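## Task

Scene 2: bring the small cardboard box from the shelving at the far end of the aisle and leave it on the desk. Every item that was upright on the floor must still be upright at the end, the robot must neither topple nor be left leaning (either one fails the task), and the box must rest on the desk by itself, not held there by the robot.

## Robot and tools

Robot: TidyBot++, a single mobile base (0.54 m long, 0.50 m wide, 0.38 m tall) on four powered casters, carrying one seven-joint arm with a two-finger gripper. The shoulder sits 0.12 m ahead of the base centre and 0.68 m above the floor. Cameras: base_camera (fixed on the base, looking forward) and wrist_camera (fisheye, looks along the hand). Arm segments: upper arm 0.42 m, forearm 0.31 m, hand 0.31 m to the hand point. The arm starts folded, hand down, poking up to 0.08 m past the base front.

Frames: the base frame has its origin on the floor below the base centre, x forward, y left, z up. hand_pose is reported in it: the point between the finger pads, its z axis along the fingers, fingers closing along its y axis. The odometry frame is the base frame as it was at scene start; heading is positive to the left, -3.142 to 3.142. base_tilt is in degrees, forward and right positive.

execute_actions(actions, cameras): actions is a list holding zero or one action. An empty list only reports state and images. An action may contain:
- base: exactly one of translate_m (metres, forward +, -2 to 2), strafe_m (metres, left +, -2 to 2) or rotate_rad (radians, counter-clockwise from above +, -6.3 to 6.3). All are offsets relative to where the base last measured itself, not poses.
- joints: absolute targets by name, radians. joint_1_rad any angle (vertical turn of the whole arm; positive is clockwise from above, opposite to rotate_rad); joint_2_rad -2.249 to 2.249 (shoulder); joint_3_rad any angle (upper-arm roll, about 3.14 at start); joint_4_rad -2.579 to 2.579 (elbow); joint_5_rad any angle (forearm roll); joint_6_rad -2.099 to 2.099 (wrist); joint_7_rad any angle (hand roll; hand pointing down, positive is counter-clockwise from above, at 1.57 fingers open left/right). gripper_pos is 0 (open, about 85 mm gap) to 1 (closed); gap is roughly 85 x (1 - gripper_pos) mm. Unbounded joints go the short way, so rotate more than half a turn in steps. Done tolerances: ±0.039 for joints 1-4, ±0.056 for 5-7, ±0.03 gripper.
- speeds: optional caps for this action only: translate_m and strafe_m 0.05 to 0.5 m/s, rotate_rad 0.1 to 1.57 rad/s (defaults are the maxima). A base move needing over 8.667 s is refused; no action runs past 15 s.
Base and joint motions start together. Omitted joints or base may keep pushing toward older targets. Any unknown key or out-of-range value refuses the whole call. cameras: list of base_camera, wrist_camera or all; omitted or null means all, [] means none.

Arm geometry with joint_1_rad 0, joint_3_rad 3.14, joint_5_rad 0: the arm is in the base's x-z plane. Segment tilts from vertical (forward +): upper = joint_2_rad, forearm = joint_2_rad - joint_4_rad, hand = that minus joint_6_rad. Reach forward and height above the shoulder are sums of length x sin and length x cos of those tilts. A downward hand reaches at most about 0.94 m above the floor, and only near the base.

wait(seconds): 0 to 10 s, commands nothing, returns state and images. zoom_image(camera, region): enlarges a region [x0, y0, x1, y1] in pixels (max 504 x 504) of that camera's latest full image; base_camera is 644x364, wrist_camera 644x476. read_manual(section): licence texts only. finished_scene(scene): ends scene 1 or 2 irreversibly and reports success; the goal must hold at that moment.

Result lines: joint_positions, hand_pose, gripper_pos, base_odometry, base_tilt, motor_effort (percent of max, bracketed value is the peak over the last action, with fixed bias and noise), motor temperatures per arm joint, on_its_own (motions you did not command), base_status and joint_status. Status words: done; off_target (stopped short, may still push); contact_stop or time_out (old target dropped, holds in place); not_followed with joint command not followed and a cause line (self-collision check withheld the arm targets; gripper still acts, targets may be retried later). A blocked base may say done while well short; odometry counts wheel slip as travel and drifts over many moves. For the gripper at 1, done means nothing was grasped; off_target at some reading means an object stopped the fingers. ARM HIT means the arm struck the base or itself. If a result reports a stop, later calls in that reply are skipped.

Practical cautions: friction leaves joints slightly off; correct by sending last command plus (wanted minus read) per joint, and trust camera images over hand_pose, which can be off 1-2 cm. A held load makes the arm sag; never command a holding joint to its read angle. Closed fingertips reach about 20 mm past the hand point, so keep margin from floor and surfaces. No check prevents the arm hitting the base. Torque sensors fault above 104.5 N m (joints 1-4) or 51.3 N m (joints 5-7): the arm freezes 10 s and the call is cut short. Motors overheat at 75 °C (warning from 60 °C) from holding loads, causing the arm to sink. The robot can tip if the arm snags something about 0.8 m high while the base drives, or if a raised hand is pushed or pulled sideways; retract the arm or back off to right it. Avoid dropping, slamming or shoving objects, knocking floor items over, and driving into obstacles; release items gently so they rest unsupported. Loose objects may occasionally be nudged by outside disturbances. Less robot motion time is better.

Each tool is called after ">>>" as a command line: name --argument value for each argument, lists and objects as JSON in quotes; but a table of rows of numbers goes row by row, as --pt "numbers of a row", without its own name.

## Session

>>> execute_actions --actions '[]'

Scene clock: 0.00 s.
Motor temperatures (°C, as the motors report them): [33 35 29 29 36 42 38]
base_odometry: x=+0.000 y=+0.000 heading=+0.000 (m, m, rad; odometry frame)
base_tilt: forward=+0.3 right=-0.3 (deg)
base_status: not commanded
joint_positions: joint_1_rad=-0.039 joint_2_rad=-0.323 joint_3_rad=+3.100 joint_4_rad=-2.564 joint_5_rad=-0.031 joint_6_rad=-0.918 joint_7_rad=+1.602 gripper_pos=+0.000
joint_status: not commanded
motor_effort: joint_1_rad=-1 joint_2_rad=+0 joint_3_rad=+0 joint_4_rad=+13 joint_5_rad=+0 joint_6_rad=+0 joint_7_rad=+0 (%)
hand_pose: x=+0.2248 y=+0.0158 z=+0.5741 quat_wxyz=(-0.005, +0.999, +0.045, -0.009) (m; base frame)
pictures: base_camera, wrist_camera
Images, in order (width x height): base_camera 644x364, wrist_camera 644x476.

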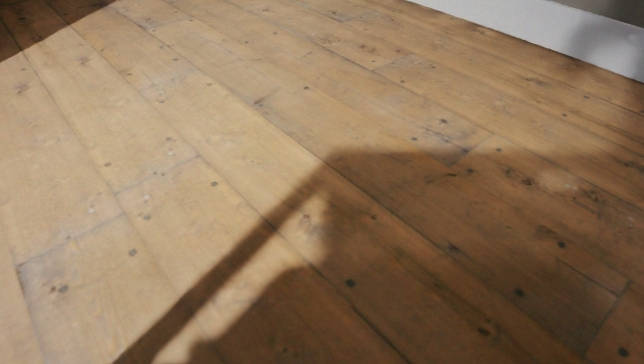

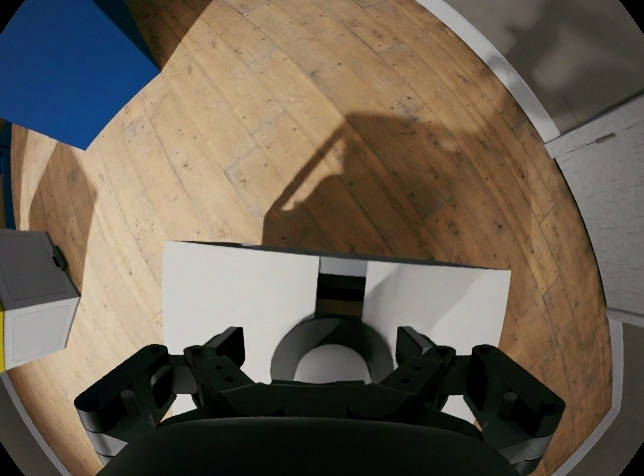

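>>> execute_actions --actions '[{"joints":{"joint_1_rad":-1.58,"joint_2_rad":-0.4,"joint_3_rad":3.165,"joint_4_rad":-1.0,"joint_5_rad":0.025,"joint_6_rad":-1.75,"joint_7_rad":1.54}}]' --cameras '["wrist_camera"]'

Scene clock: 3.00 s.
Motor temperatures (°C, as the motors report them): [33 35 29 29 36 42 38]
base_odometry: x=+0.000 y=+0.000 heading=+0.000 (m, m, rad; odometry frame)
base_tilt: forward=+0.3 right=-0.3 (deg)
base_status: not commanded
joint_positions: joint_1_rad=-1.567 joint_2_rad=-0.390 joint_3_rad=+3.137 joint_4_rad=-1.023 joint_5_rad=-0.005 joint_6_rad=-1.722 joint_7_rad=+1.574 gripper_pos=+0.000
joint_status: all done
motor_effort: joint_1_rad=+0(0) joint_2_rad=+1(7) joint_3_rad=+0(1) joint_4_rad=+14(18) joint_5_rad=+0(1) joint_6_rad=+6(6) joint_7_rad=+0(0) (%)
hand_pose: x=+0.1153 y=+0.2462 z=+1.1048 quat_wxyz=(-0.272, +0.651, +0.655, +0.271) (m; base frame)
pictures: wrist_camera
Images, in order (width x height): wrist_camera 644x476.

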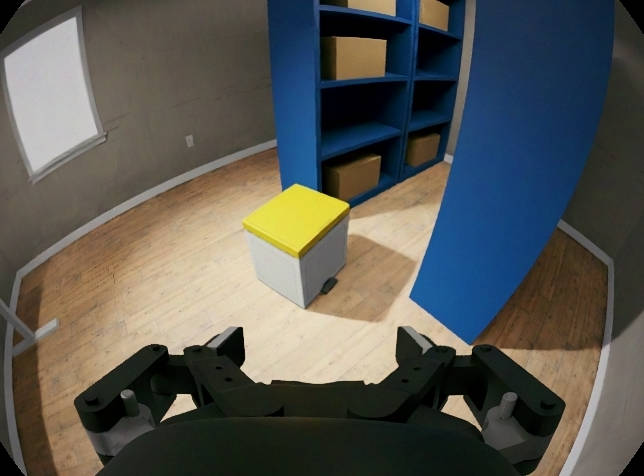

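>>> zoom_image --camera "wrist_camera" --region '[260, 0, 500, 230]'

Region (260, 0, 500, 230) of wrist_camera's 644x476 image, scaled by 2.100; it fills the top 483 rows of this view, and the rest is white.

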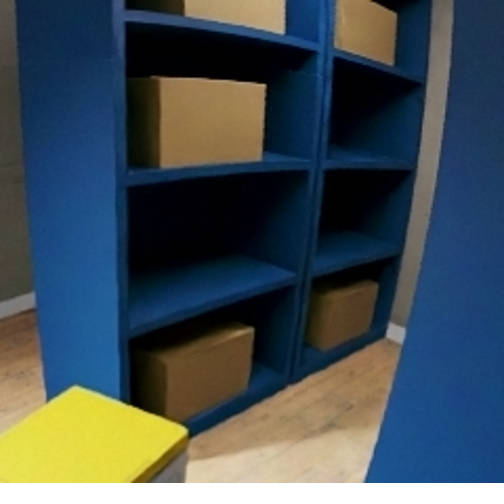

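>>> execute_actions --actions '[{"base":{"rotate_rad":0.73},"joints":{"joint_1_rad":-1.2,"joint_6_rad":-2.05}}]' --cameras '["base_camera"]'

>>> execute_actions --actions '[{"base":{"translate_m":0.65}}]'

Scene clock: 5.97 s.
Motor temperatures (°C, as the motors report them): [33 35 29 29 36 42 38]
base_odometry: x=+0.000 y=+0.000 heading=+0.729 (m, m, rad; odometry frame)
base_tilt: forward=+0.3 right=-0.3 (deg)
base_status: done
joint_positions: joint_1_rad=-1.213 joint_2_rad=-0.391 joint_3_rad=+3.138 joint_4_rad=-1.023 joint_5_rad=-0.004 joint_6_rad=-2.022 joint_7_rad=+1.574 gripper_pos=+0.000
joint_status: all done
motor_effort: joint_1_rad=-1(1) joint_2_rad=+3(3) joint_3_rad=+0(1) joint_4_rad=+12(13) joint_5_rad=+0(0) joint_6_rad=+4(5) joint_7_rad=+1(0) (%)
hand_pose: x=+0.1757 y=+0.1613 z=+1.0495 quat_wxyz=(-0.138, +0.795, +0.557, +0.198) (m; base frame)
pictures: base_camera
Images, in order (width x height): base_camera 644x364.

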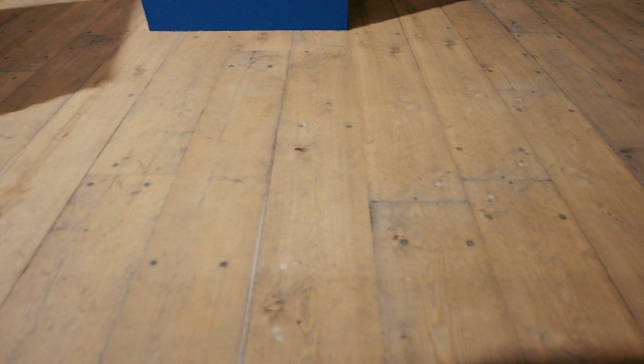

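Scene clock: 8.63 s.
Motor temperatures (°C, as the motors report them): [33 35 29 29 36 42 38]
base_odometry: x=+0.484 y=+0.434 heading=+0.730 (m, m, rad; odometry frame)
base_tilt: forward=+0.3 right=-0.3 (deg)
base_status: done
joint_positions: joint_1_rad=-1.213 joint_2_rad=-0.392 joint_3_rad=+3.143 joint_4_rad=-1.023 joint_5_rad=-0.001 joint_6_rad=-2.022 joint_7_rad=+1.574 gripper_pos=+0.000
joint_status: not commanded
motor_effort: joint_1_rad=-1(0) joint_2_rad=+3(4) joint_3_rad=+1(3) joint_4_rad=+12(12) joint_5_rad=+1(2) joint_6_rad=+4(4) joint_7_rad=+1(0) (%)
hand_pose: x=+0.1778 y=+0.1603 z=+1.0496 quat_wxyz=(-0.138, +0.797, +0.554, +0.199) (m; base frame)
pictures: base_camera, wrist_camera
Images, in order (width x height): base_camera 644x364, wrist_camera 644x476.

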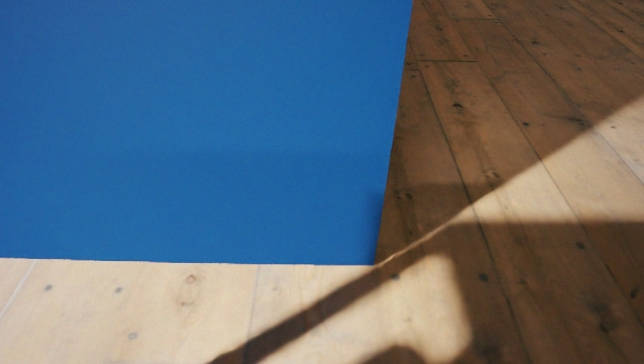

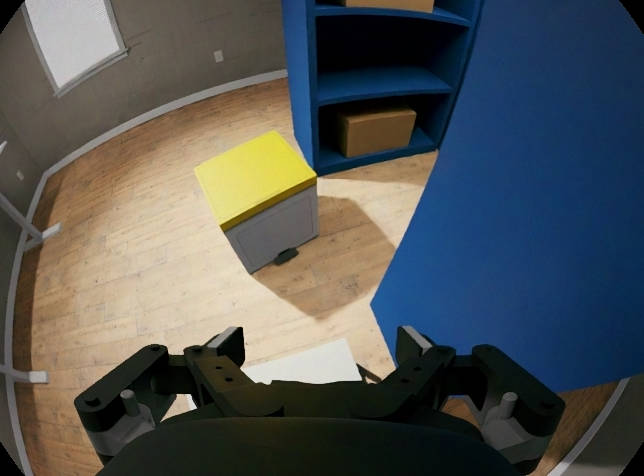

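>>> execute_actions --actions '[{"base":{"translate_m":0.13},"joints":{"joint_1_rad":-1.58,"joint_4_rad":-1.25}}]' --cameras '[]'

>>> execute_actions --actions '[{"base":{"strafe_m":0.33}}]'

Scene clock: 10.47 s.
Motor temperatures (°C, as the motors report them): [33 35 29 29 36 42 38]
base_odometry: x=+0.581 y=+0.521 heading=+0.731 (m, m, rad; odometry frame)
base_tilt: forward=+0.3 right=-0.4 (deg)
base_status: done
joint_positions: joint_1_rad=-1.567 joint_2_rad=-0.393 joint_3_rad=+3.148 joint_4_rad=-1.225 joint_5_rad=+0.000 joint_6_rad=-2.022 joint_7_rad=+1.574 gripper_pos=+0.000
joint_status: all done
motor_effort: joint_1_rad=-1(2) joint_2_rad=+2(5) joint_3_rad=+0(2) joint_4_rad=+14(14) joint_5_rad=+1(0) joint_6_rad=+3(4) joint_7_rad=+1(0) (%)
hand_pose: x=+0.1199 y=+0.1595 z=+0.9836 quat_wxyz=(-0.101, +0.702, +0.697, +0.101) (m; base frame)
pictures: none
No camera images: the call's "cameras" was empty. Leave "cameras" out to get every camera's image.

Scene clock: 12.57 s.
Motor temperatures (°C, as the motors report them): [33 35 29 29 36 42 38]
base_odometry: x=+0.361 y=+0.767 heading=+0.730 (m, m, rad; odometry frame)
base_tilt: forward=+0.3 right=-0.3 (deg)
base_status: done
joint_positions: joint_1_rad=-1.567 joint_2_rad=-0.393 joint_3_rad=+3.148 joint_4_rad=-1.227 joint_5_rad=+0.000 joint_6_rad=-2.024 joint_7_rad=+1.574 gripper_pos=+0.000
joint_status: not commanded
motor_effort: joint_1_rad=+0(0) joint_2_rad=+2(5) joint_3_rad=+1(0) joint_4_rad=+13(14) joint_5_rad=+0(0) joint_6_rad=+2(3) joint_7_rad=+1(1) (%)
hand_pose: x=+0.1199 y=+0.1588 z=+0.9830 quat_wxyz=(-0.100, +0.702, +0.698, +0.100) (m; base frame)
pictures: base_camera, wrist_camera
Images, in order (width x height): base_camera 644x364, wrist_camera 644x476.

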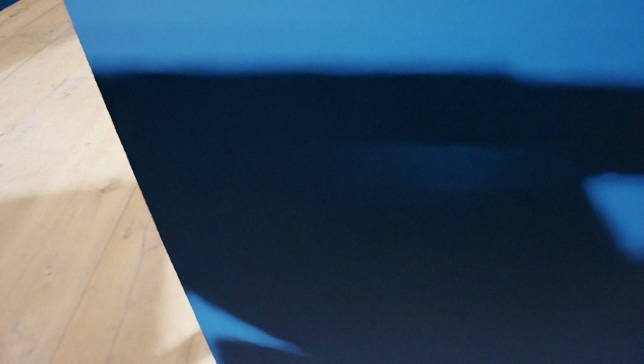

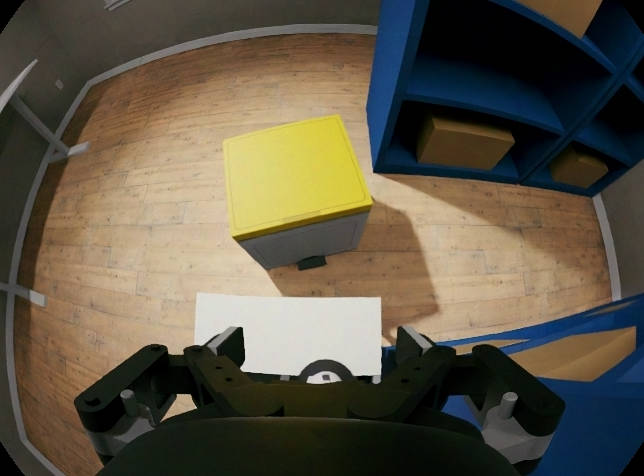

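>>> execute_actions --actions '[{"base":{"strafe_m":0.28},"speeds":{"strafe_m":0.08}}]' --cameras '["wrist_camera"]'

Scene clock: 16.77 s.
Motor temperatures (°C, as the motors report them): [33 35 29 29 36 42 38]
base_odometry: x=+0.174 y=+0.976 heading=+0.730 (m, m, rad; odometry frame)
base_tilt: forward=+0.3 right=-0.3 (deg)
base_status: done
joint_positions: joint_1_rad=-1.567 joint_2_rad=-0.397 joint_3_rad=+3.148 joint_4_rad=-1.227 joint_5_rad=+0.000 joint_6_rad=-2.024 joint_7_rad=+1.574 gripper_pos=+0.000
joint_status: not commanded
motor_effort: joint_1_rad=+0(1) joint_2_rad=+1(4) joint_3_rad=+0(0) joint_4_rad=+14(14) joint_5_rad=+0(0) joint_6_rad=+3(3) joint_7_rad=+1(1) (%)
hand_pose: x=+0.1199 y=+0.1576 z=+0.9836 quat_wxyz=(-0.102, +0.702, +0.697, +0.101) (m; base frame)
pictures: wrist_camera
Images, in order (width x height): wrist_camera 644x476.

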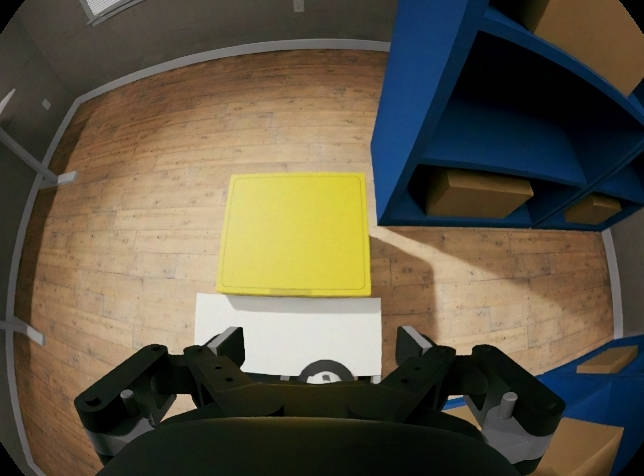

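>>> execute_actions --actions '[{"base":{"strafe_m":0.25},"speeds":{"strafe_m":0.12},"joints":{"joint_1_rad":0.01,"joint_6_rad":-1.6}}]' --cameras '[]'

>>> execute_actions --actions '[{"base":{"strafe_m":-0.09}}]'

Scene clock: 19.80 s.
Motor temperatures (°C, as the motors report them): [33 35 29 29 36 42 38]
base_odometry: x=+0.007 y=+1.162 heading=+0.730 (m, m, rad; odometry frame)
base_tilt: forward=+0.3 right=-0.3 (deg)
base_status: done
joint_positions: joint_1_rad=-0.003 joint_2_rad=-0.402 joint_3_rad=+3.148 joint_4_rad=-1.227 joint_5_rad=+0.000 joint_6_rad=-1.628 joint_7_rad=+1.574 gripper_pos=+0.000
joint_status: all done
motor_effort: joint_1_rad=+0(0) joint_2_rad=+0(5) joint_3_rad=+1(2) joint_4_rad=+15(15) joint_5_rad=+0(0) joint_6_rad=+5(5) joint_7_rad=+0(1) (%)
hand_pose: x=+0.3832 y=-0.0003 z=+1.0420 quat_wxyz=(+0.000, +0.941, +0.000, +0.337) (m; base frame)
pictures: none
No camera images: the call's "cameras" was empty. Leave "cameras" out to get every camera's image.

Scene clock: 21.00 s.
Motor temperatures (°C, as the motors report them): [33 35 29 29 36 42 38]
base_odometry: x=+0.067 y=+1.095 heading=+0.730 (m, m, rad; odometry frame)
base_tilt: forward=+0.3 right=-0.3 (deg)
base_status: done
joint_positions: joint_1_rad=-0.003 joint_2_rad=-0.402 joint_3_rad=+3.151 joint_4_rad=-1.227 joint_5_rad=+0.001 joint_6_rad=-1.628 joint_7_rad=+1.574 gripper_pos=+0.000
joint_status: not commanded
motor_effort: joint_1_rad=-1(0) joint_2_rad=+0(1) joint_3_rad=+0(2) joint_4_rad=+15(16) joint_5_rad=+0(1) joint_6_rad=+5(5) joint_7_rad=+0(1) (%)
hand_pose: x=+0.3833 y=-0.0016 z=+1.0420 quat_wxyz=(+0.000, +0.941, -0.002, +0.337) (m; base frame)
pictures: base_camera, wrist_camera
Images, in order (width x height): base_camera 644x364, wrist_camera 644x476.

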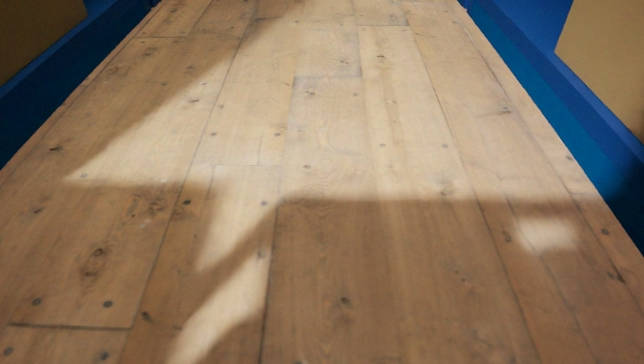

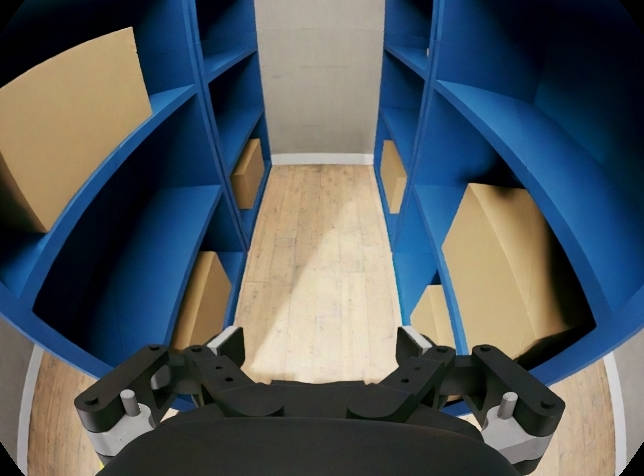

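>>> execute_actions --actions '[{"base":{"translate_m":1.5},"joints":{"joint_1_rad":1.58,"joint_2_rad":-0.6}}]'

Scene clock: 25.50 s.
Motor temperatures (°C, as the motors report them): [33 34 29 29 36 42 38]
base_odometry: x=+1.184 y=+2.096 heading=+0.730 (m, m, rad; odometry frame)
base_tilt: forward=+0.3 right=-0.3 (deg)
base_status: done
joint_positions: joint_1_rad=+1.568 joint_2_rad=-0.586 joint_3_rad=+3.151 joint_4_rad=-1.227 joint_5_rad=+0.001 joint_6_rad=-1.628 joint_7_rad=+1.574 gripper_pos=+0.000
joint_status: all done
motor_effort: joint_1_rad=+0(1) joint_2_rad=+8(7) joint_3_rad=+1(2) joint_4_rad=+14(16) joint_5_rad=+0(1) joint_6_rad=+6(7) joint_7_rad=+1(0) (%)
hand_pose: x=+0.1171 y=-0.1938 z=+1.0844 quat_wxyz=(+0.299, +0.639, -0.642, +0.299) (m; base frame)
pictures: base_camera, wrist_camera
Images, in order (width x height): base_camera 644x364, wrist_camera 644x476.

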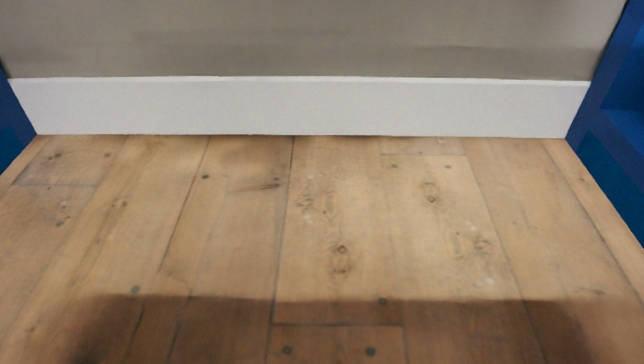

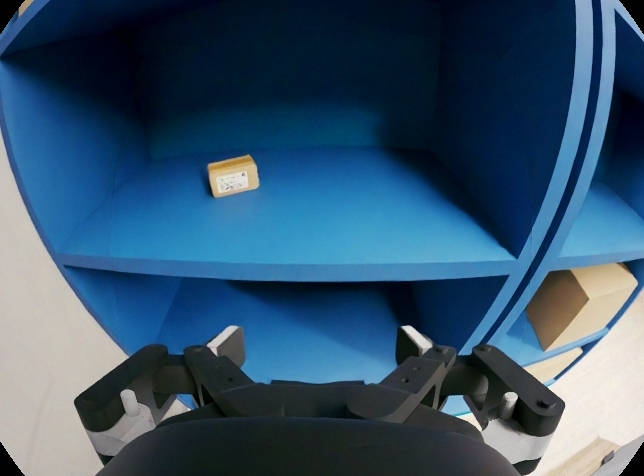

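>>> zoom_image --camera "wrist_camera" --region '[180, 135, 280, 215]'

Region (180, 135, 280, 215) of wrist_camera's 644x476 image, scaled by 5.040; it fills the top 403 rows of this view, and the rest is white.

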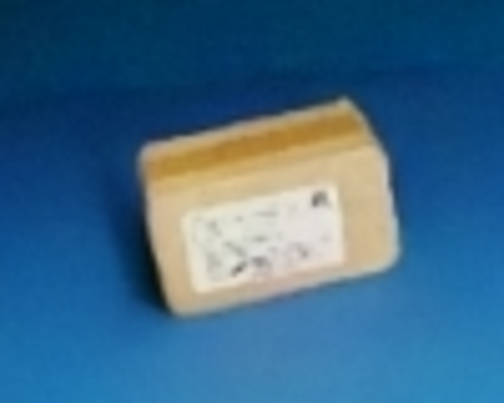

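>>> execute_actions --actions '[{"base":{"translate_m":0.3},"joints":{"joint_1_rad":1.325,"joint_2_rad":-0.3,"joint_3_rad":3.13,"joint_4_rad":-0.67,"joint_5_rad":0.905,"joint_6_rad":-1.74,"joint_7_rad":0.593}}]' --cameras '["wrist_camera"]'

>>> execute_actions --actions '[{"base":{"strafe_m":-0.05},"joints":{"joint_2_rad":0.29}}]'

Scene clock: 29.07 s.
Motor temperatures (°C, as the motors report them): [33 34 29 29 36 42 38]
base_odometry: x=+1.408 y=+2.296 heading=+0.731 (m, m, rad; odometry frame)
base_tilt: forward=+0.3 right=-0.3 (deg)
base_status: done
joint_positions: joint_1_rad=+1.340 joint_2_rad=-0.308 joint_3_rad=+3.150 joint_4_rad=-0.696 joint_5_rad=+0.877 joint_6_rad=-1.711 joint_7_rad=+0.622 gripper_pos=+0.000
joint_status: all done
motor_effort: joint_1_rad=-1(0) joint_2_rad=+3(9) joint_3_rad=-1(2) joint_4_rad=+9(14) joint_5_rad=+3(3) joint_6_rad=+7(8) joint_7_rad=+0(1) (%)
hand_pose: x=-0.0776 y=-0.2061 z=+1.2583 quat_wxyz=(+0.417, +0.084, -0.824, +0.375) (m; base frame)
pictures: wrist_camera
Images, in order (width x height): wrist_camera 644x476.

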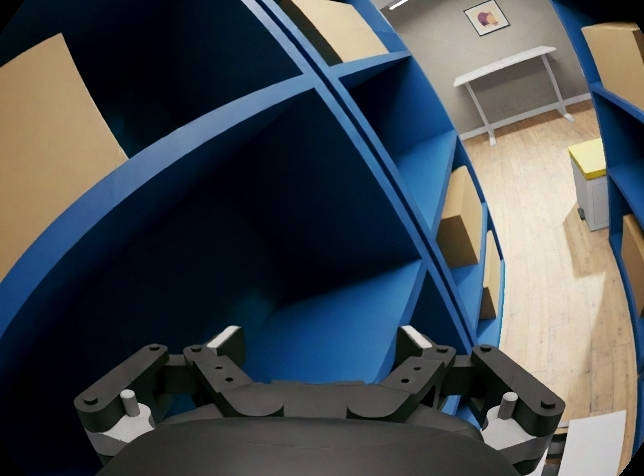

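Scene clock: 31.07 s.
Motor temperatures (°C, as the motors report them): [33 35 29 30 36 42 38]
base_odometry: x=+1.442 y=+2.259 heading=+0.731 (m, m, rad; odometry frame)
base_tilt: forward=+0.3 right=-0.2 (deg)
base_status: done
joint_positions: joint_1_rad=+1.338 joint_2_rad=+0.295 joint_3_rad=+3.150 joint_4_rad=-0.686 joint_5_rad=+0.880 joint_6_rad=-1.713 joint_7_rad=+0.622 gripper_pos=+0.000
joint_status: all done
motor_effort: joint_1_rad=-1(1) joint_2_rad=-26(29) joint_3_rad=+1(2) joint_4_rad=+15(16) joint_5_rad=+6(7) joint_6_rad=+4(8) joint_7_rad=+0(1) (%)
hand_pose: x=-0.0089 y=-0.4972 z=+1.0718 quat_wxyz=(+0.431, +0.224, -0.866, +0.118) (m; base frame)
pictures: base_camera, wrist_camera
Images, in order (width x height): base_camera 644x364, wrist_camera 644x476.

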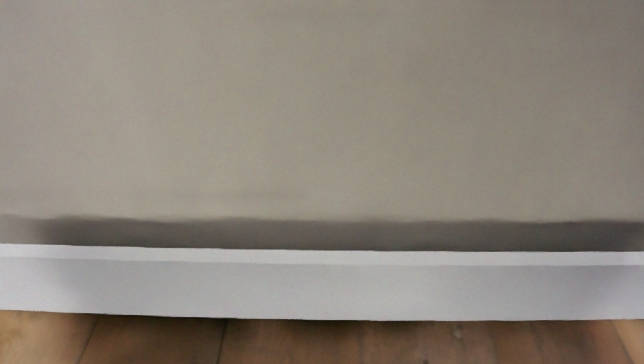

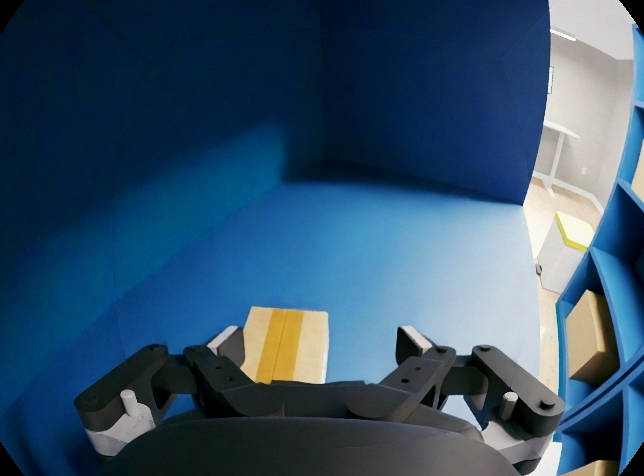

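>>> execute_actions --actions '[{"base":{"translate_m":0.031}}]' --cameras '[]'

>>> execute_actions --actions '[{"base":{"strafe_m":-0.014}}]' --cameras '["wrist_camera"]'

Scene clock: 32.37 s.
Motor temperatures (°C, as the motors report them): [33 35 29 30 36 42 38]
base_odometry: x=+1.465 y=+2.280 heading=+0.731 (m, m, rad; odometry frame)
base_tilt: forward=+0.3 right=-0.2 (deg)
base_status: done
joint_positions: joint_1_rad=+1.327 joint_2_rad=+0.295 joint_3_rad=+3.149 joint_4_rad=-0.686 joint_5_rad=+0.881 joint_6_rad=-1.714 joint_7_rad=+0.622 gripper_pos=+0.000
joint_status: not commanded
motor_effort: joint_1_rad=-1(3) joint_2_rad=-26(28) joint_3_rad=+1(2) joint_4_rad=+15(15) joint_5_rad=+6(7) joint_6_rad=+4(4) joint_7_rad=+0(1) (%)
hand_pose: x=-0.0030 y=-0.4986 z=+1.0718 quat_wxyz=(+0.430, +0.229, -0.865, +0.120) (m; base frame)
pictures: none
No camera images: the call's "cameras" was empty. Leave "cameras" out to get every camera's image.

Scene clock: 33.03 s.
Motor temperatures (°C, as the motors report them): [33 35 29 30 36 42 38]
base_odometry: x=+1.474 y=+2.269 heading=+0.731 (m, m, rad; odometry frame)
base_tilt: forward=+0.3 right=-0.2 (deg)
base_status: done
joint_positions: joint_1_rad=+1.327 joint_2_rad=+0.294 joint_3_rad=+3.149 joint_4_rad=-0.686 joint_5_rad=+0.881 joint_6_rad=-1.714 joint_7_rad=+0.622 gripper_pos=+0.000
joint_status: not commanded
motor_effort: joint_1_rad=-1(1) joint_2_rad=-26(29) joint_3_rad=+1(1) joint_4_rad=+14(16) joint_5_rad=+6(6) joint_6_rad=+3(5) joint_7_rad=+0(0) (%)
hand_pose: x=-0.0031 y=-0.4982 z=+1.0720 quat_wxyz=(+0.430, +0.229, -0.865, +0.120) (m; base frame)
pictures: wrist_camera
Images, in order (width x height): wrist_camera 644x476.

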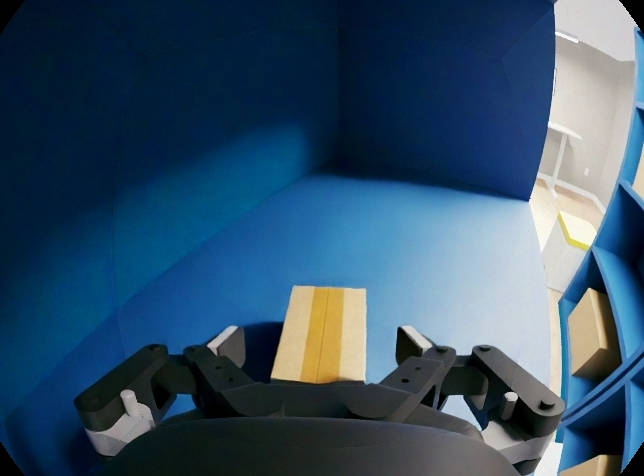

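>>> execute_actions --actions '[{"joints":{"joint_1_rad":1.36,"joint_2_rad":0.205,"joint_4_rad":-1.04,"joint_5_rad":0.85,"joint_6_rad":-1.53,"joint_7_rad":0.41}}]' --cameras '["wrist_camera"]'

Scene clock: 34.77 s.
Motor temperatures (°C, as the motors report them): [33 35 29 30 36 42 38]
base_odometry: x=+1.474 y=+2.269 heading=+0.731 (m, m, rad; odometry frame)
base_tilt: forward=+0.3 right=-0.2 (deg)
base_status: not commanded
joint_positions: joint_1_rad=+1.345 joint_2_rad=+0.221 joint_3_rad=+3.149 joint_4_rad=-1.016 joint_5_rad=+0.879 joint_6_rad=-1.558 joint_7_rad=+0.443 gripper_pos=+0.000
joint_status: all done
motor_effort: joint_1_rad=+0(1) joint_2_rad=-25(26) joint_3_rad=+1(1) joint_4_rad=+17(17) joint_5_rad=+7(7) joint_6_rad=+2(3) joint_7_rad=+1(0) (%)
hand_pose: x=-0.0138 y=-0.4987 z=+1.0091 quat_wxyz=(+0.435, +0.225, -0.865, +0.108) (m; base frame)
pictures: wrist_camera
Images, in order (width x height): wrist_camera 644x476.

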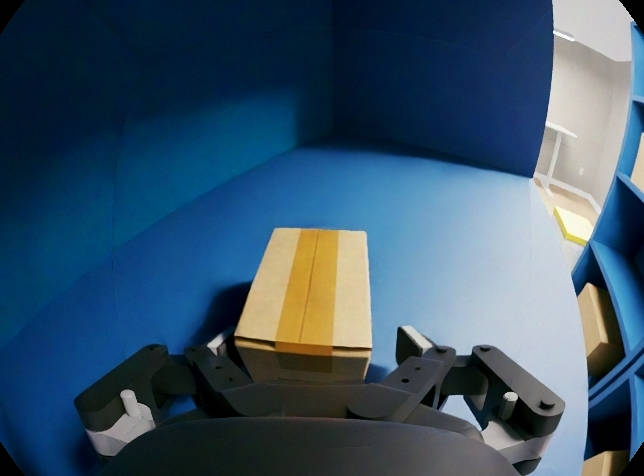

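>>> execute_actions --actions '[{"joints":{"joint_2_rad":0.22,"gripper_pos":1}}]' --cameras '["wrist_camera"]'

>>> execute_actions --actions '[{"joints":{"joint_2_rad":-0.6},"base":{"strafe_m":0.06},"speeds":{"strafe_m":0.05}}]'

Scene clock: 36.10 s.
Motor temperatures (°C, as the motors report them): [33 35 29 30 36 42 38]
base_odometry: x=+1.474 y=+2.270 heading=+0.731 (m, m, rad; odometry frame)
base_tilt: forward=+0.4 right=-0.3 (deg)
base_status: not commanded
joint_positions: joint_1_rad=+1.345 joint_2_rad=+0.219 joint_3_rad=+3.149 joint_4_rad=-1.017 joint_5_rad=+0.877 joint_6_rad=-1.557 joint_7_rad=+0.443 gripper_pos=+0.353
joint_status: gripper_pos off_target (ended at +0.353, target +1.000); the others done
motor_effort: joint_1_rad=+0(1) joint_2_rad=-24(26) joint_3_rad=+1(1) joint_4_rad=+16(17) joint_5_rad=+6(7) joint_6_rad=+2(3) joint_7_rad=+1(1) (%)
hand_pose: x=-0.0137 y=-0.4987 z=+1.0096 quat_wxyz=(+0.435, +0.225, -0.865, +0.110) (m; base frame)
pictures: wrist_camera
Images, in order (width x height): wrist_camera 644x476.

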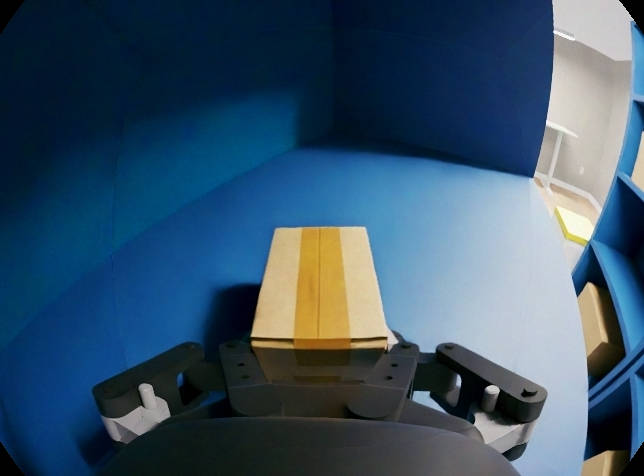

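Scene clock: 38.20 s.
Motor temperatures (°C, as the motors report them): [33 35 29 30 36 42 38]
base_odometry: x=+1.434 y=+2.314 heading=+0.731 (m, m, rad; odometry frame)
base_tilt: forward=+0.3 right=-0.3 (deg)
base_status: done
joint_positions: joint_1_rad=+1.348 joint_2_rad=-0.601 joint_3_rad=+3.149 joint_4_rad=-1.026 joint_5_rad=+0.871 joint_6_rad=-1.553 joint_7_rad=+0.443 gripper_pos=+0.353
joint_status: all done
motor_effort: joint_1_rad=-1(1) joint_2_rad=+12(29) joint_3_rad=-2(3) joint_4_rad=+10(18) joint_5_rad=+4(8) joint_6_rad=+8(8) joint_7_rad=+1(0) (%)
hand_pose: x=-0.0980 y=-0.1262 z=+1.2367 quat_wxyz=(+0.409, +0.031, -0.791, +0.455) (m; base frame)
pictures: base_camera, wrist_camera
Images, in order (width x height): base_camera 644x364, wrist_camera 644x476.

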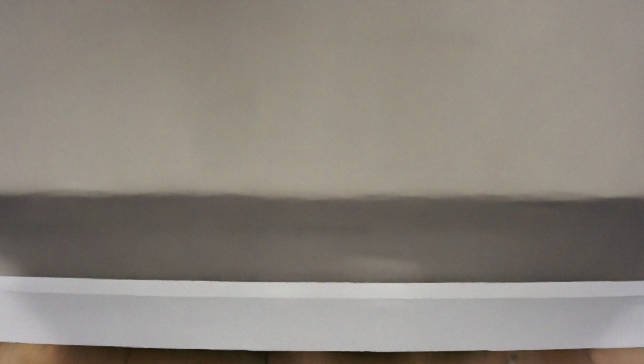

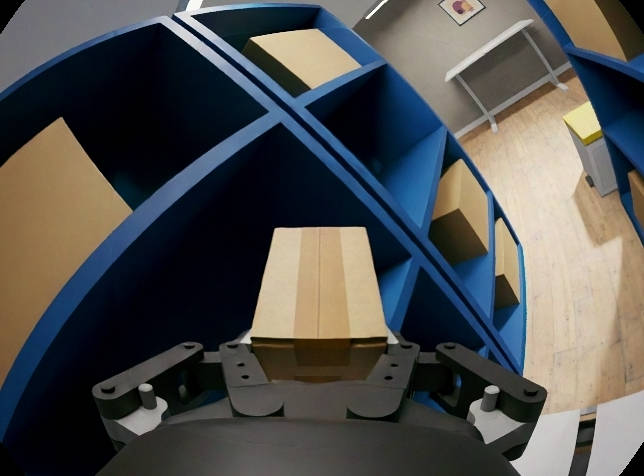

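Back out along the entry line, arm turning rearward.

>>> execute_actions --actions '[{"joints":{"joint_1_rad":3.155,"joint_2_rad":-0.4,"joint_5_rad":-0.025,"joint_6_rad":-1.65,"joint_7_rad":1.6},"base":{"translate_m":-2.0}}]'

>>> execute_actions --actions '[{"joints":{"joint_2_rad":0.1,"joint_4_rad":-1.4,"joint_6_rad":-0.71},"base":{"translate_m":-0.5}}]'

Scene clock: 43.83 s.
Motor temperatures (°C, as the motors report them): [33 35 29 30 36 42 38]
base_odometry: x=-0.056 y=+0.980 heading=+0.731 (m, m, rad; odometry frame)
base_tilt: forward=+0.3 right=-0.3 (deg)
base_status: done
joint_positions: joint_1_rad=+3.142 joint_2_rad=-0.396 joint_3_rad=+3.148 joint_4_rad=-1.026 joint_5_rad=+0.005 joint_6_rad=-1.627 joint_7_rad=+1.568 gripper_pos=+0.353
joint_status: all done
motor_effort: joint_1_rad=-1(1) joint_2_rad=+1(13) joint_3_rad=+1(2) joint_4_rad=+14(15) joint_5_rad=+0(4) joint_6_rad=+7(8) joint_7_rad=+1(0) (%)
hand_pose: x=-0.1448 y=+0.0027 z=+1.1267 quat_wxyz=(+0.428, -0.006, -0.904, -0.002) (m; base frame)
pictures: base_camera, wrist_camera
Images, in order (width x height): base_camera 644x364, wrist_camera 644x476.

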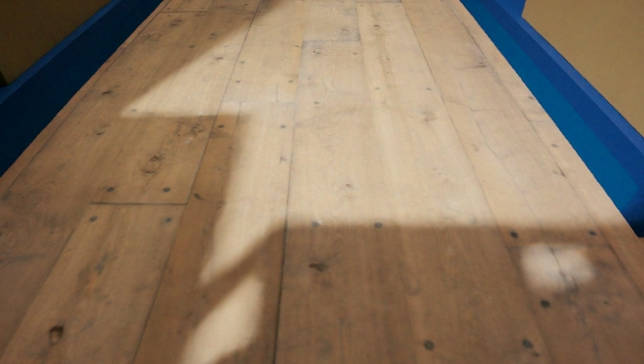

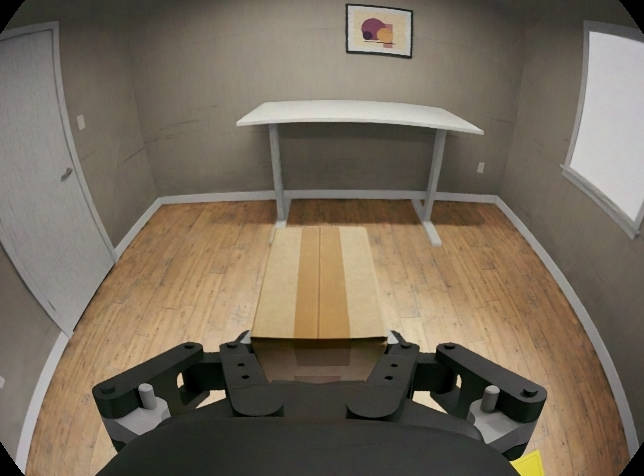

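Scene clock: 46.33 s.
Motor temperatures (°C, as the motors report them): [33 35 29 30 36 42 38]
base_odometry: x=-0.429 y=+0.647 heading=+0.730 (m, m, rad; odometry frame)
base_tilt: forward=+0.3 right=-0.3 (deg)
base_status: done
joint_positions: joint_1_rad=+3.142 joint_2_rad=+0.115 joint_3_rad=+3.148 joint_4_rad=-1.391 joint_5_rad=+0.004 joint_6_rad=-0.739 joint_7_rad=+1.568 gripper_pos=+0.353
joint_status: all done
motor_effort: joint_1_rad=+0(0) joint_2_rad=-26(34) joint_3_rad=+0(1) joint_4_rad=+22(24) joint_5_rad=+0(0) joint_6_rad=+7(8) joint_7_rad=+1(0) (%)
hand_pose: x=-0.4863 y=+0.0032 z=+0.9254 quat_wxyz=(+0.433, -0.003, -0.901, -0.003) (m; base frame)
pictures: base_camera, wrist_camera
Images, in order (width x height): base_camera 644x364, wrist_camera 644x476.

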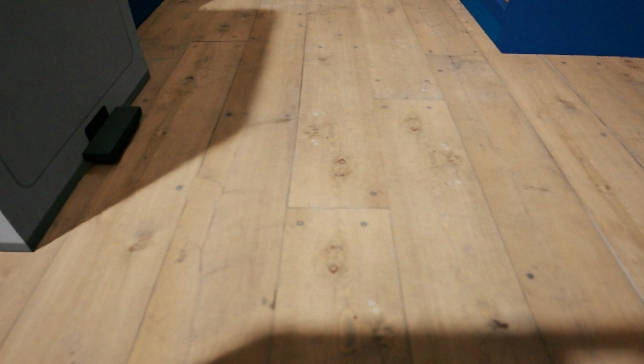

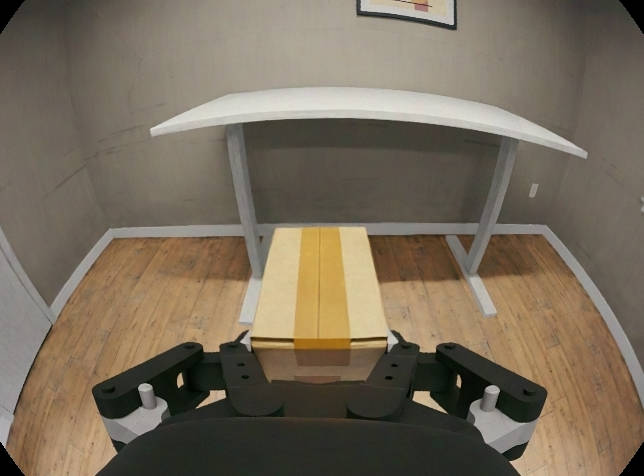

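>>> execute_actions --actions '[{"joints":{"joint_2_rad":-0.08,"joint_4_rad":-1.31,"joint_6_rad":-0.80},"base":{"translate_m":-0.75}}]' --cameras '["wrist_camera"]'

Scene clock: 49.93 s.
Motor temperatures (°C, as the motors report them): [33 35 29 30 36 42 38]
base_odometry: x=-0.988 y=+0.147 heading=+0.730 (m, m, rad; odometry frame)
base_tilt: forward=+0.3 right=-0.3 (deg)
base_status: done
joint_positions: joint_1_rad=+3.142 joint_2_rad=-0.073 joint_3_rad=+3.148 joint_4_rad=-1.328 joint_5_rad=+0.004 joint_6_rad=-0.778 joint_7_rad=+1.568 gripper_pos=+0.353
joint_status: all done
motor_effort: joint_1_rad=+0(0) joint_2_rad=-19(26) joint_3_rad=+0(1) joint_4_rad=+21(23) joint_5_rad=+0(0) joint_6_rad=+8(9) joint_7_rad=+0(0) (%)
hand_pose: x=-0.4276 y=+0.0033 z=+1.0603 quat_wxyz=(+0.526, -0.004, -0.850, -0.003) (m; base frame)
pictures: wrist_camera
Images, in order (width x height): wrist_camera 644x476.

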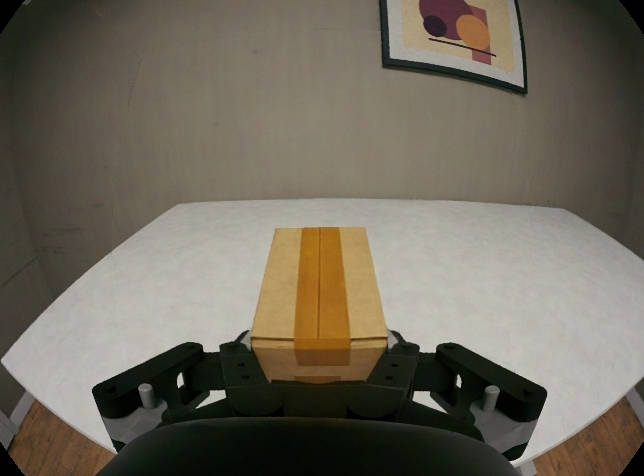

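>>> execute_actions --actions '[{"joints":{"joint_2_rad":0.05}}]' --cameras '[]'

>>> execute_actions --actions '[{"joints":{"joint_2_rad":0.085}}]' --cameras '["wrist_camera"]'

Scene clock: 51.53 s.
Motor temperatures (°C, as the motors report them): [33 35 29 30 36 42 38]
base_odometry: x=-0.988 y=+0.147 heading=+0.730 (m, m, rad; odometry frame)
base_tilt: forward=+0.3 right=-0.3 (deg)
base_status: not commanded
joint_positions: joint_1_rad=+3.142 joint_2_rad=+0.061 joint_3_rad=+3.148 joint_4_rad=-1.328 joint_5_rad=+0.004 joint_6_rad=-0.778 joint_7_rad=+1.568 gripper_pos=+0.353
joint_status: all done
motor_effort: joint_1_rad=+0(1) joint_2_rad=-24(27) joint_3_rad=+0(0) joint_4_rad=+21(23) joint_5_rad=+0(1) joint_6_rad=+8(8) joint_7_rad=+0(0) (%)
hand_pose: x=-0.4734 y=+0.0033 z=+0.9837 quat_wxyz=(+0.468, -0.004, -0.884, -0.003) (m; base frame)
pictures: none
No camera images: the call's "cameras" was empty. Leave "cameras" out to get every camera's image.

Scene clock: 52.30 s.
Motor temperatures (°C, as the motors report them): [33 35 29 30 36 42 38]
base_odometry: x=-0.988 y=+0.147 heading=+0.730 (m, m, rad; odometry frame)
base_tilt: forward=+0.3 right=-0.3 (deg)
base_status: not commanded
joint_positions: joint_1_rad=+3.142 joint_2_rad=+0.083 joint_3_rad=+3.148 joint_4_rad=-1.328 joint_5_rad=+0.004 joint_6_rad=-0.778 joint_7_rad=+1.568 gripper_pos=+0.353
joint_status: all done
motor_effort: joint_1_rad=+0(0) joint_2_rad=-25(26) joint_3_rad=+0(0) joint_4_rad=+22(22) joint_5_rad=+1(1) joint_6_rad=+8(8) joint_7_rad=+0(1) (%)
hand_pose: x=-0.4799 y=+0.0033 z=+0.9704 quat_wxyz=(+0.458, -0.004, -0.889, -0.003) (m; base frame)
pictures: wrist_camera
Images, in order (width x height): wrist_camera 644x476.

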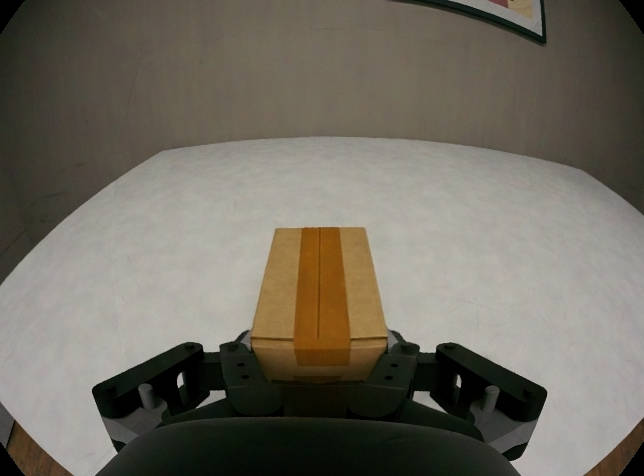

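>>> execute_actions --actions '[{"joints":{"joint_2_rad":0.125}}]' --cameras '["wrist_camera"]'

Scene clock: 53.17 s.
Motor temperatures (°C, as the motors report them): [33 35 29 30 36 42 38]
base_odometry: x=-0.988 y=+0.147 heading=+0.730 (m, m, rad; odometry frame)
base_tilt: forward=+0.3 right=-0.3 (deg)
base_status: not commanded
joint_positions: joint_1_rad=+3.142 joint_2_rad=+0.100 joint_3_rad=+3.148 joint_4_rad=-1.321 joint_5_rad=+0.004 joint_6_rad=-0.778 joint_7_rad=+1.568 gripper_pos=+0.353
joint_status: all done
motor_effort: joint_1_rad=+0(0) joint_2_rad=-22(25) joint_3_rad=+0(0) joint_4_rad=+18(22) joint_5_rad=+1(0) joint_6_rad=+6(7) joint_7_rad=+1(1) (%)
hand_pose: x=-0.4858 y=+0.0033 z=+0.9638 quat_wxyz=(+0.453, -0.003, -0.891, -0.003) (m; base frame)
pictures: wrist_camera
Images, in order (width x height): wrist_camera 644x476.

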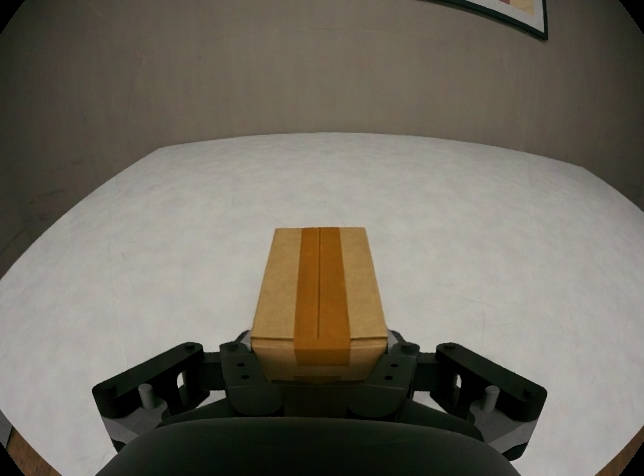

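>>> execute_actions --actions '[{"joints":{"joint_2_rad":0.105,"gripper_pos":0}}]' --cameras '[]'

>>> execute_actions --actions '[{"joints":{"joint_2_rad":-0.12,"joint_6_rad":-0.95}}]'

Scene clock: 54.50 s.
Motor temperatures (°C, as the motors report them): [33 35 29 30 36 42 38]
base_odometry: x=-0.988 y=+0.147 heading=+0.730 (m, m, rad; odometry frame)
base_tilt: forward=+0.3 right=-0.3 (deg)
base_status: not commanded
joint_positions: joint_1_rad=+3.142 joint_2_rad=+0.101 joint_3_rad=+3.148 joint_4_rad=-1.321 joint_5_rad=+0.004 joint_6_rad=-0.778 joint_7_rad=+1.568 gripper_pos=+0.000
joint_status: all done
motor_effort: joint_1_rad=-1(0) joint_2_rad=-25(25) joint_3_rad=+0(0) joint_4_rad=+20(22) joint_5_rad=+0(0) joint_6_rad=+7(8) joint_7_rad=+0(0) (%)
hand_pose: x=-0.4860 y=+0.0033 z=+0.9638 quat_wxyz=(+0.453, -0.003, -0.891, -0.003) (m; base frame)
pictures: none
No camera images: the call's "cameras" was empty. Leave "cameras" out to get every camera's image.

Scene clock: 56.00 s.
Motor temperatures (°C, as the motors report them): [33 35 29 30 36 42 38]
base_odometry: x=-0.988 y=+0.147 heading=+0.730 (m, m, rad; odometry frame)
base_tilt: forward=+0.3 right=-0.3 (deg)
base_status: not commanded
joint_positions: joint_1_rad=+3.142 joint_2_rad=-0.126 joint_3_rad=+3.148 joint_4_rad=-1.321 joint_5_rad=+0.004 joint_6_rad=-0.921 joint_7_rad=+1.568 gripper_pos=+0.000
joint_status: all done
motor_effort: joint_1_rad=+0(1) joint_2_rad=-15(27) joint_3_rad=+0(0) joint_4_rad=+20(21) joint_5_rad=+1(0) joint_6_rad=+7(7) joint_7_rad=+1(1) (%)
hand_pose: x=-0.3866 y=+0.0033 z=+1.0532 quat_wxyz=(+0.491, -0.004, -0.871, -0.003) (m; base frame)
pictures: base_camera, wrist_camera
Images, in order (width x height): base_camera 644x364, wrist_camera 644x476.

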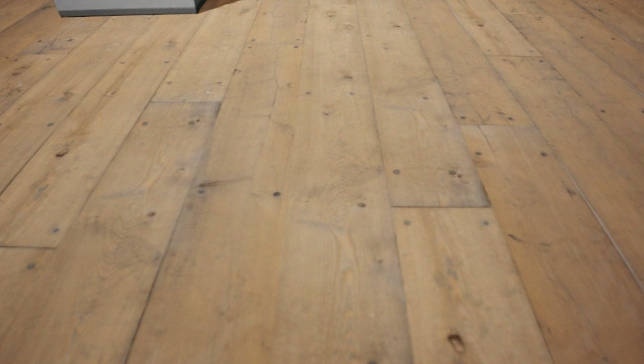

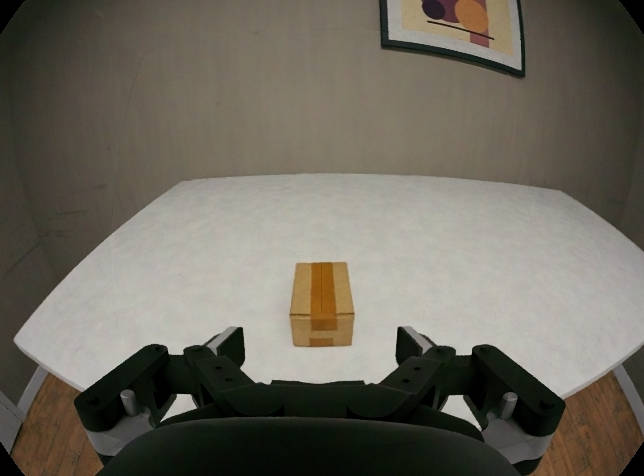

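>>> finished_scene --scene 2

The scene is finished: the task was done.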